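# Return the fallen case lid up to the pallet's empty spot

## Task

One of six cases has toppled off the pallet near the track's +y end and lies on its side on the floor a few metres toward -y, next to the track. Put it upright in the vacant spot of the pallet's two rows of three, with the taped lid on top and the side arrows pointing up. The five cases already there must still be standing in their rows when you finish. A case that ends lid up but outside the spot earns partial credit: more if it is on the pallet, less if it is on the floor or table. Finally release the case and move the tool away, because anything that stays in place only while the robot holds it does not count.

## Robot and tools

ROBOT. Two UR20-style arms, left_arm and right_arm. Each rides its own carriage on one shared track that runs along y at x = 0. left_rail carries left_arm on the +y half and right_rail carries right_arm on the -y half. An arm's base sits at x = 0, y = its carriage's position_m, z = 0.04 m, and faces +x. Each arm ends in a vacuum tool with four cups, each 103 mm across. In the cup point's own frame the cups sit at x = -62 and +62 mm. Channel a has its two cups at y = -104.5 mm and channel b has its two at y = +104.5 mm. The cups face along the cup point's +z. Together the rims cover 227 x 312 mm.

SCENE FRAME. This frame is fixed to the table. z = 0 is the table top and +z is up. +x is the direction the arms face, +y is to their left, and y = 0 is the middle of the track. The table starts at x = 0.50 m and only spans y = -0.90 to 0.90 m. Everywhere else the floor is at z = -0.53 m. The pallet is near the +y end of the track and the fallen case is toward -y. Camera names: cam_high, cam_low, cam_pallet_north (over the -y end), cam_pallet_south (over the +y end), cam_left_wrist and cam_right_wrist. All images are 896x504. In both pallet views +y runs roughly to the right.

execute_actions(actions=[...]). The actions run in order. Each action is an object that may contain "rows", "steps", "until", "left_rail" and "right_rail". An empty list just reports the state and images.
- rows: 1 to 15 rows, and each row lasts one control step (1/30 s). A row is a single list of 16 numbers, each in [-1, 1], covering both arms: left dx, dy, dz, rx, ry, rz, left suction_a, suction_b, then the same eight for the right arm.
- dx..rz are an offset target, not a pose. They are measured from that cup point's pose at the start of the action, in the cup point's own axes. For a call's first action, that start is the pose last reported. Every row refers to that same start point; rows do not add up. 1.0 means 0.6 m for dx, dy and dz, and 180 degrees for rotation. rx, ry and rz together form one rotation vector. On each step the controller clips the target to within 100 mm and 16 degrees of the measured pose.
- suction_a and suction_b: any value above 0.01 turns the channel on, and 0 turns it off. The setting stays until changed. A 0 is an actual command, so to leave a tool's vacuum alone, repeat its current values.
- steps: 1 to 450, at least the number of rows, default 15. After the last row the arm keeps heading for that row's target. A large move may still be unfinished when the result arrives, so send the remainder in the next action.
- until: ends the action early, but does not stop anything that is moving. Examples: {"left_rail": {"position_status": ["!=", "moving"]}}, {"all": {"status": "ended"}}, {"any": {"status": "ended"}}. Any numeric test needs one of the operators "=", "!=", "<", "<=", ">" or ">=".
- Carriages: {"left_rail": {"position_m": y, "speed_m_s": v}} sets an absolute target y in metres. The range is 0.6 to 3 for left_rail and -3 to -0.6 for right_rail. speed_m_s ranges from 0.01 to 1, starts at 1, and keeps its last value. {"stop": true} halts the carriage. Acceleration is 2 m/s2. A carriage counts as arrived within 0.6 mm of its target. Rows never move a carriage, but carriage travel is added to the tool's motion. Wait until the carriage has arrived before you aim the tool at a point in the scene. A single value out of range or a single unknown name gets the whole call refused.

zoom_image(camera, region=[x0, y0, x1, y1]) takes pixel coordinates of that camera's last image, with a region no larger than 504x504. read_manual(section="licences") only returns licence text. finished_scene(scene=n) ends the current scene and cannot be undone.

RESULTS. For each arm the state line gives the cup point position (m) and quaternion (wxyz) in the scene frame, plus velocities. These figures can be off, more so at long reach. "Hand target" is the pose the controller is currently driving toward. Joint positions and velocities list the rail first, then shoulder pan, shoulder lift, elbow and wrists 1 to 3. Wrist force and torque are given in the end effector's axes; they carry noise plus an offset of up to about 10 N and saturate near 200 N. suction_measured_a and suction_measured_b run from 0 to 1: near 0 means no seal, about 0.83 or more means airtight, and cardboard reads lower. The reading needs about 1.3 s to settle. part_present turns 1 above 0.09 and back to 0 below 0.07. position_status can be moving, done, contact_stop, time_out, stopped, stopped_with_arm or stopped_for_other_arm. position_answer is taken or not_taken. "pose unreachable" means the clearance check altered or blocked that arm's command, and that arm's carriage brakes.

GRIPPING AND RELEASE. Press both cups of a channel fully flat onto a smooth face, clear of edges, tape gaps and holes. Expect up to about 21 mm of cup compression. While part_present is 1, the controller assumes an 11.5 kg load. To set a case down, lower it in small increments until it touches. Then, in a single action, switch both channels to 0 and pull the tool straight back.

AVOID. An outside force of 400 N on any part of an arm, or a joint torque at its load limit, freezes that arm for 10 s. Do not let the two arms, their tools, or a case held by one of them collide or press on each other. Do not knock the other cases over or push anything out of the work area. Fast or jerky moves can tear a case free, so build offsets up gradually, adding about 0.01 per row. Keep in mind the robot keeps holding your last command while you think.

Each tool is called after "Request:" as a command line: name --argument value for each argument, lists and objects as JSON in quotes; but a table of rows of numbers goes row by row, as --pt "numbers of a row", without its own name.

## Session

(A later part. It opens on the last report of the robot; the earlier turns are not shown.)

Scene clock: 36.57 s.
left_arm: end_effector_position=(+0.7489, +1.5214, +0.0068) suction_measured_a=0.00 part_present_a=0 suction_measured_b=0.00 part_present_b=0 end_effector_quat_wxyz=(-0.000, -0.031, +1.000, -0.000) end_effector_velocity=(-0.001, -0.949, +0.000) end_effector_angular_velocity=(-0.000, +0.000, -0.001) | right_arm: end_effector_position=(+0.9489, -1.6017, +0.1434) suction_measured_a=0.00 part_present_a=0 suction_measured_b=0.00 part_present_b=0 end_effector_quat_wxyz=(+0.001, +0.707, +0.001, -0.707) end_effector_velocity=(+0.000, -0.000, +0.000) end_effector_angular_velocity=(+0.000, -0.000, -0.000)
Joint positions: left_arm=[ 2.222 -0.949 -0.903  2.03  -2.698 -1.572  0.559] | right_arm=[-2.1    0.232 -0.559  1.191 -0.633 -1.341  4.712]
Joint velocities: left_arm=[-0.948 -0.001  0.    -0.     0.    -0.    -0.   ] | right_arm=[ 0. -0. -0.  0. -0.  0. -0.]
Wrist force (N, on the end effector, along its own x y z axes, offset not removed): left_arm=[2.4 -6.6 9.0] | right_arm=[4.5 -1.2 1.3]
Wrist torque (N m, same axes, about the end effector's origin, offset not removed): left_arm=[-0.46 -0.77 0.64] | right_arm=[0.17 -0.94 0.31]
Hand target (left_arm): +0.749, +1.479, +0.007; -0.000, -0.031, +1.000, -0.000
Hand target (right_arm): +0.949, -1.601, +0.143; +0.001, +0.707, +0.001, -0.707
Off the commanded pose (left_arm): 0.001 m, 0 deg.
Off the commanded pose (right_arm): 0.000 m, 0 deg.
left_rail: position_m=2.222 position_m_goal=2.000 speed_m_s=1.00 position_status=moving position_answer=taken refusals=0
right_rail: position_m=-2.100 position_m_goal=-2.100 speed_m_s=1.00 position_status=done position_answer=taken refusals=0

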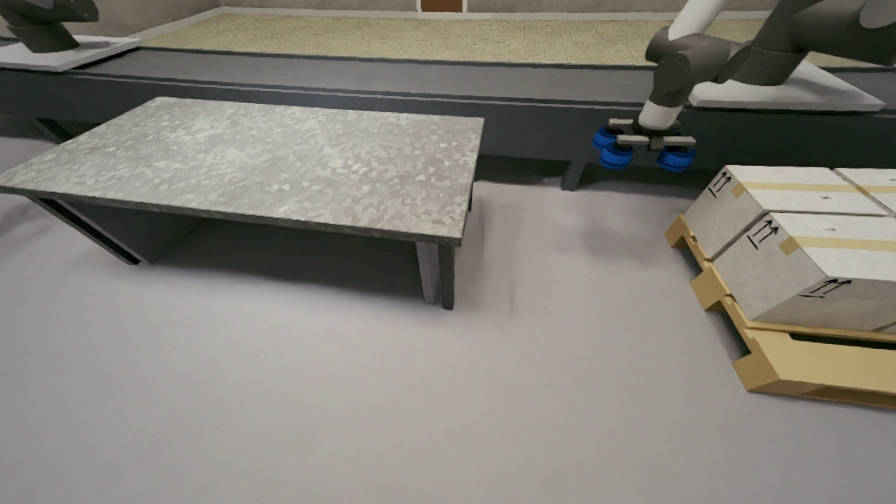

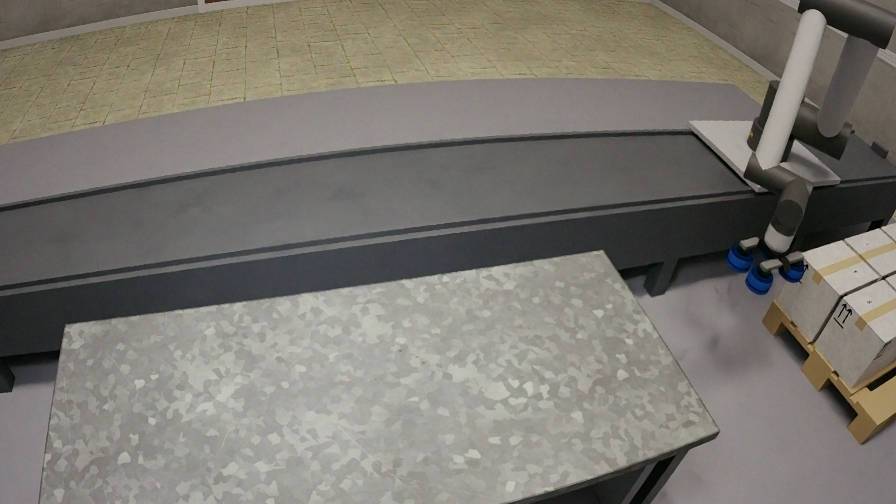

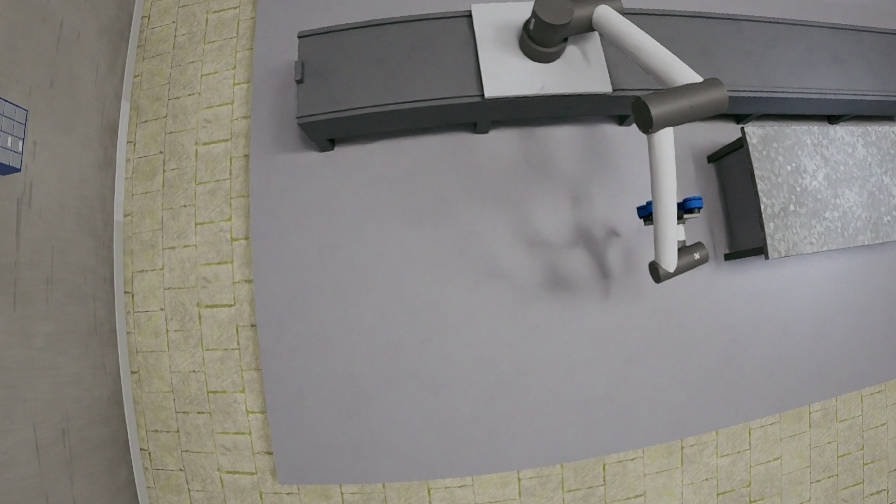

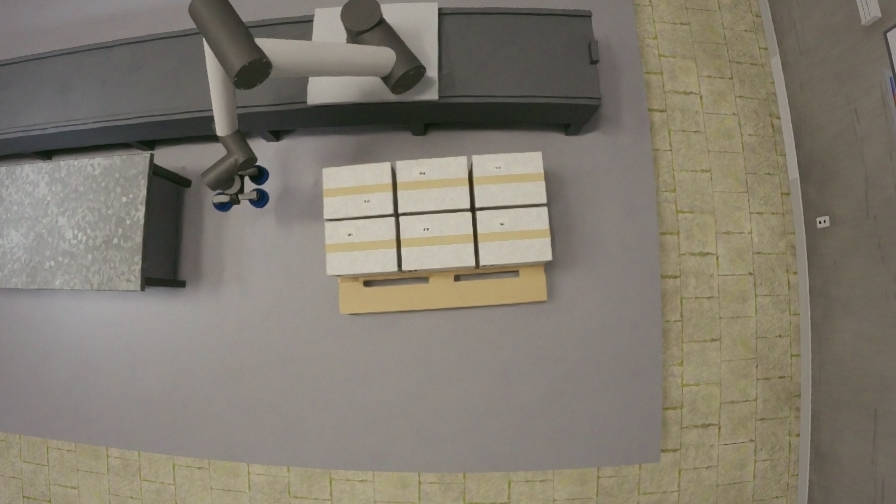

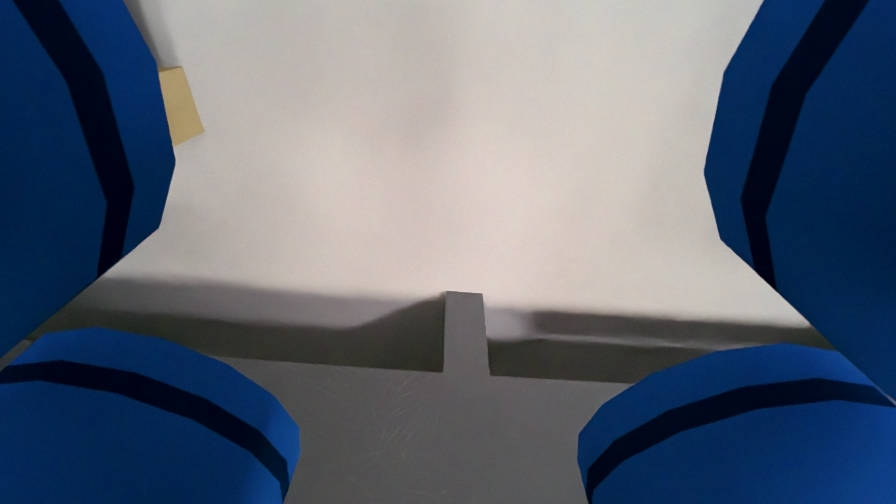

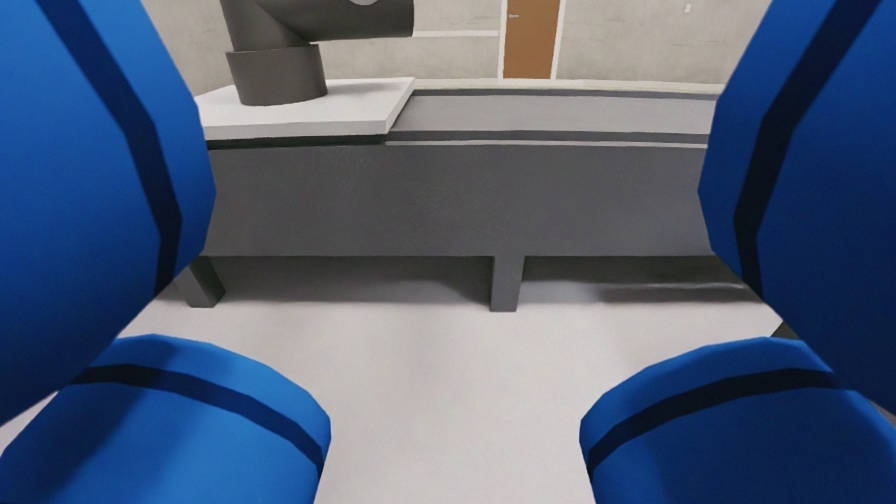

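All six cases stand lid up in their rows. Next I'm checking that the carriage has arrived before ending the scene.

Request:
execute_actions --actions '[]'

Scene clock: 37.10 s.
left_arm: end_effector_position=(+0.7489, +1.2991, +0.0069) suction_measured_a=0.00 part_present_a=0 suction_measured_b=0.00 part_present_b=0 end_effector_quat_wxyz=(-0.000, -0.031, +1.000, -0.000) end_effector_velocity=(+0.000, +0.001, +0.000) end_effector_angular_velocity=(+0.000, +0.000, +0.001) | right_arm: end_effector_position=(+0.9489, -1.6017, +0.1434) suction_measured_a=0.00 part_present_a=0 suction_measured_b=0.00 part_present_b=0 end_effector_quat_wxyz=(+0.001, +0.707, +0.001, -0.707) end_effector_velocity=(-0.000, -0.000, -0.000) end_effector_angular_velocity=(-0.000, +0.000, +0.000)
Joint positions: left_arm=[ 2.    -0.949 -0.903  2.03  -2.698 -1.572  0.559] | right_arm=[-2.1    0.232 -0.559  1.191 -0.633 -1.341  4.712]
Joint velocities: left_arm=[ 0.     0.001 -0.001  0.001  0.    -0.     0.   ] | right_arm=[ 0. -0.  0.  0. -0. -0.  0.]
Wrist force (N, on the end effector, along its own x y z axes, offset not removed): left_arm=[2.0 -2.5 7.1] | right_arm=[4.5 -1.6 0.3]
Wrist torque (N m, same axes, about the end effector's origin, offset not removed): left_arm=[-0.07 -0.66 0.63] | right_arm=[0.14 -1.01 0.30]
Hand target (left_arm): +0.749, +1.299, +0.007; -0.000, -0.031, +1.000, -0.000
Hand target (right_arm): +0.949, -1.601, +0.143; +0.001, +0.707, +0.001, -0.707
Off the commanded pose (left_arm): 0.001 m, 0 deg.
Off the commanded pose (right_arm): 0.000 m, 0 deg.
left_rail: position_m=2.000 position_m_goal=2.000 speed_m_s=1.00 position_status=done position_answer=taken refusals=0
right_rail: position_m=-2.100 position_m_goal=-2.100 speed_m_s=1.00 position_status=done position_answer=taken refusals=0

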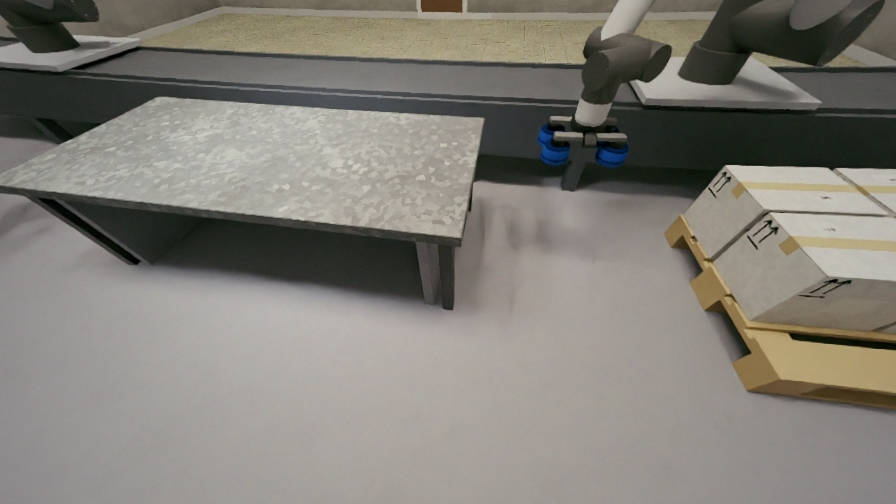

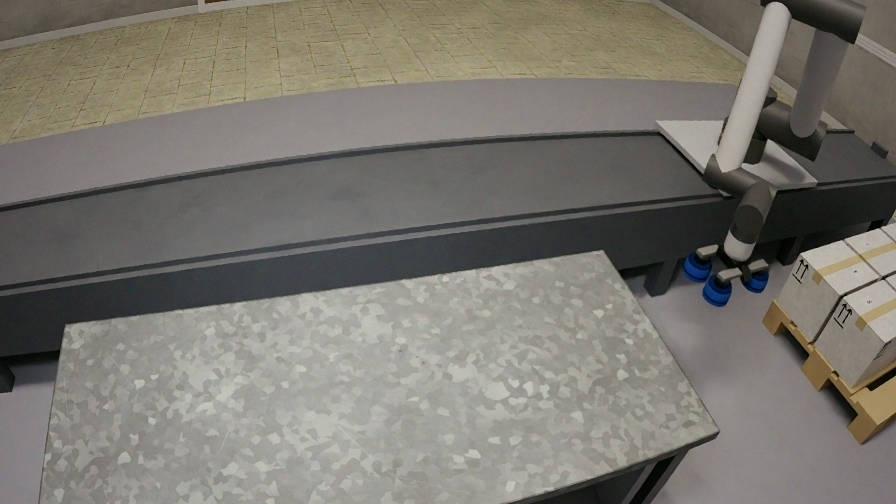

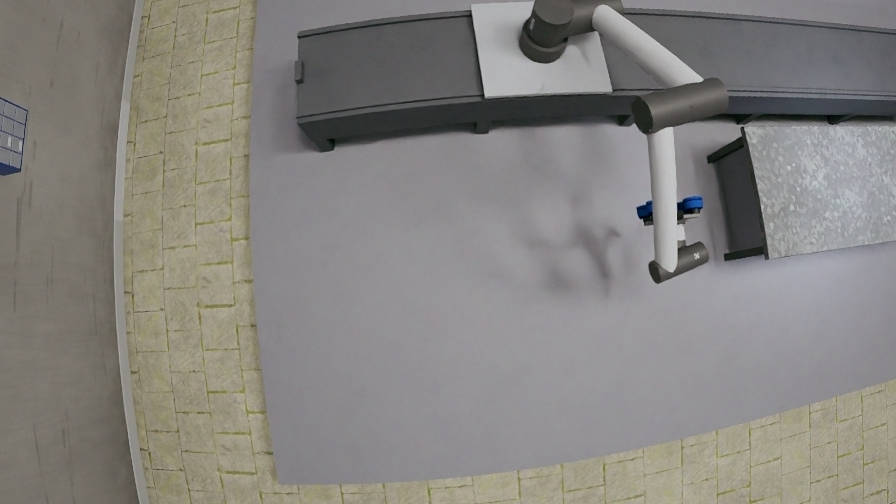

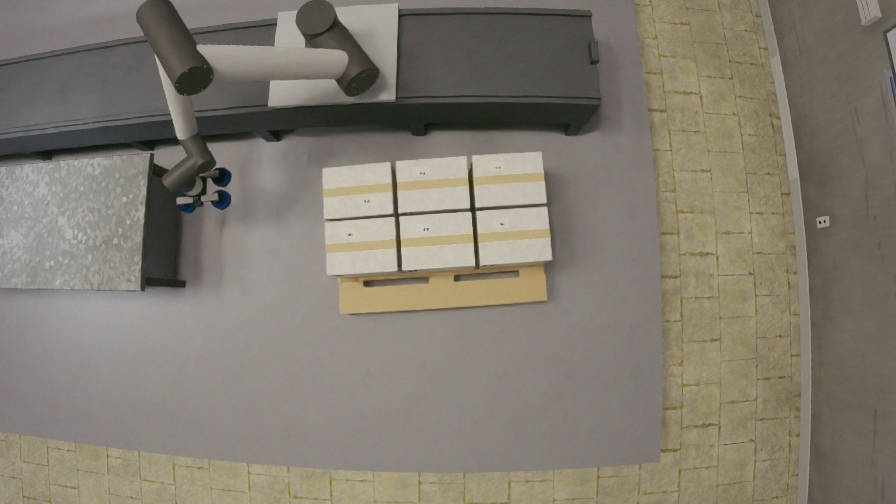

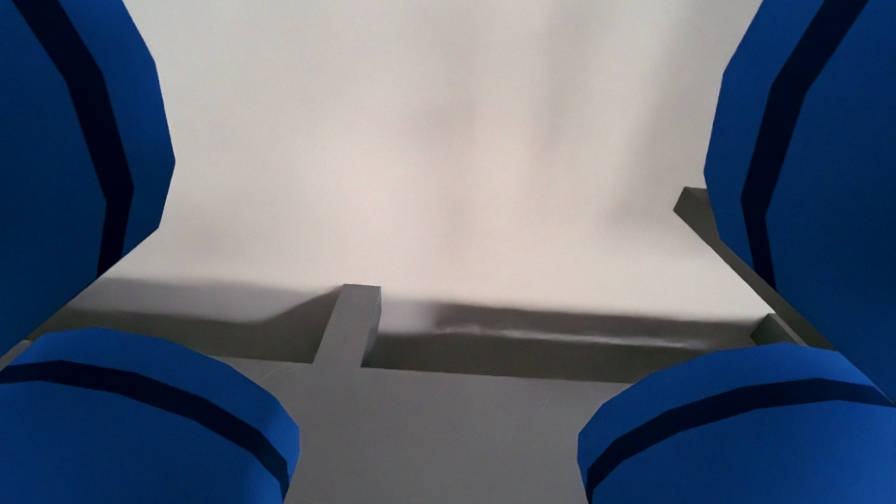

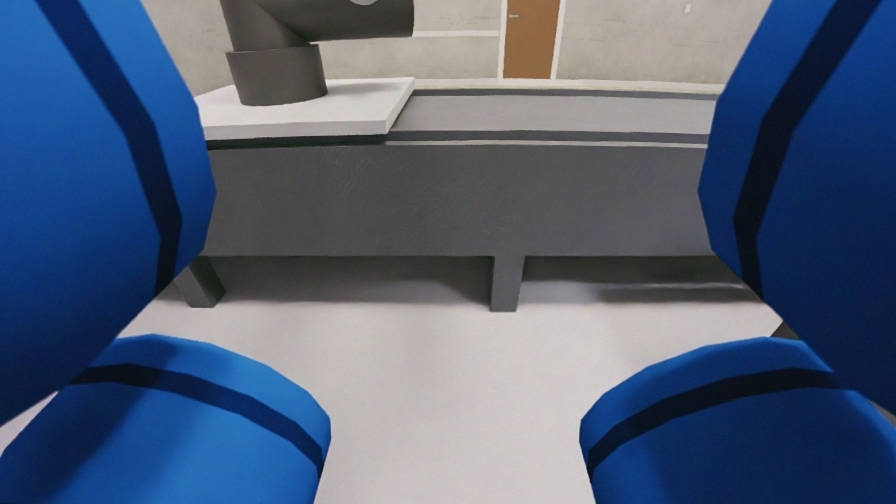

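Request:
finished_scene --scene 2

The scene is finished: the task was done.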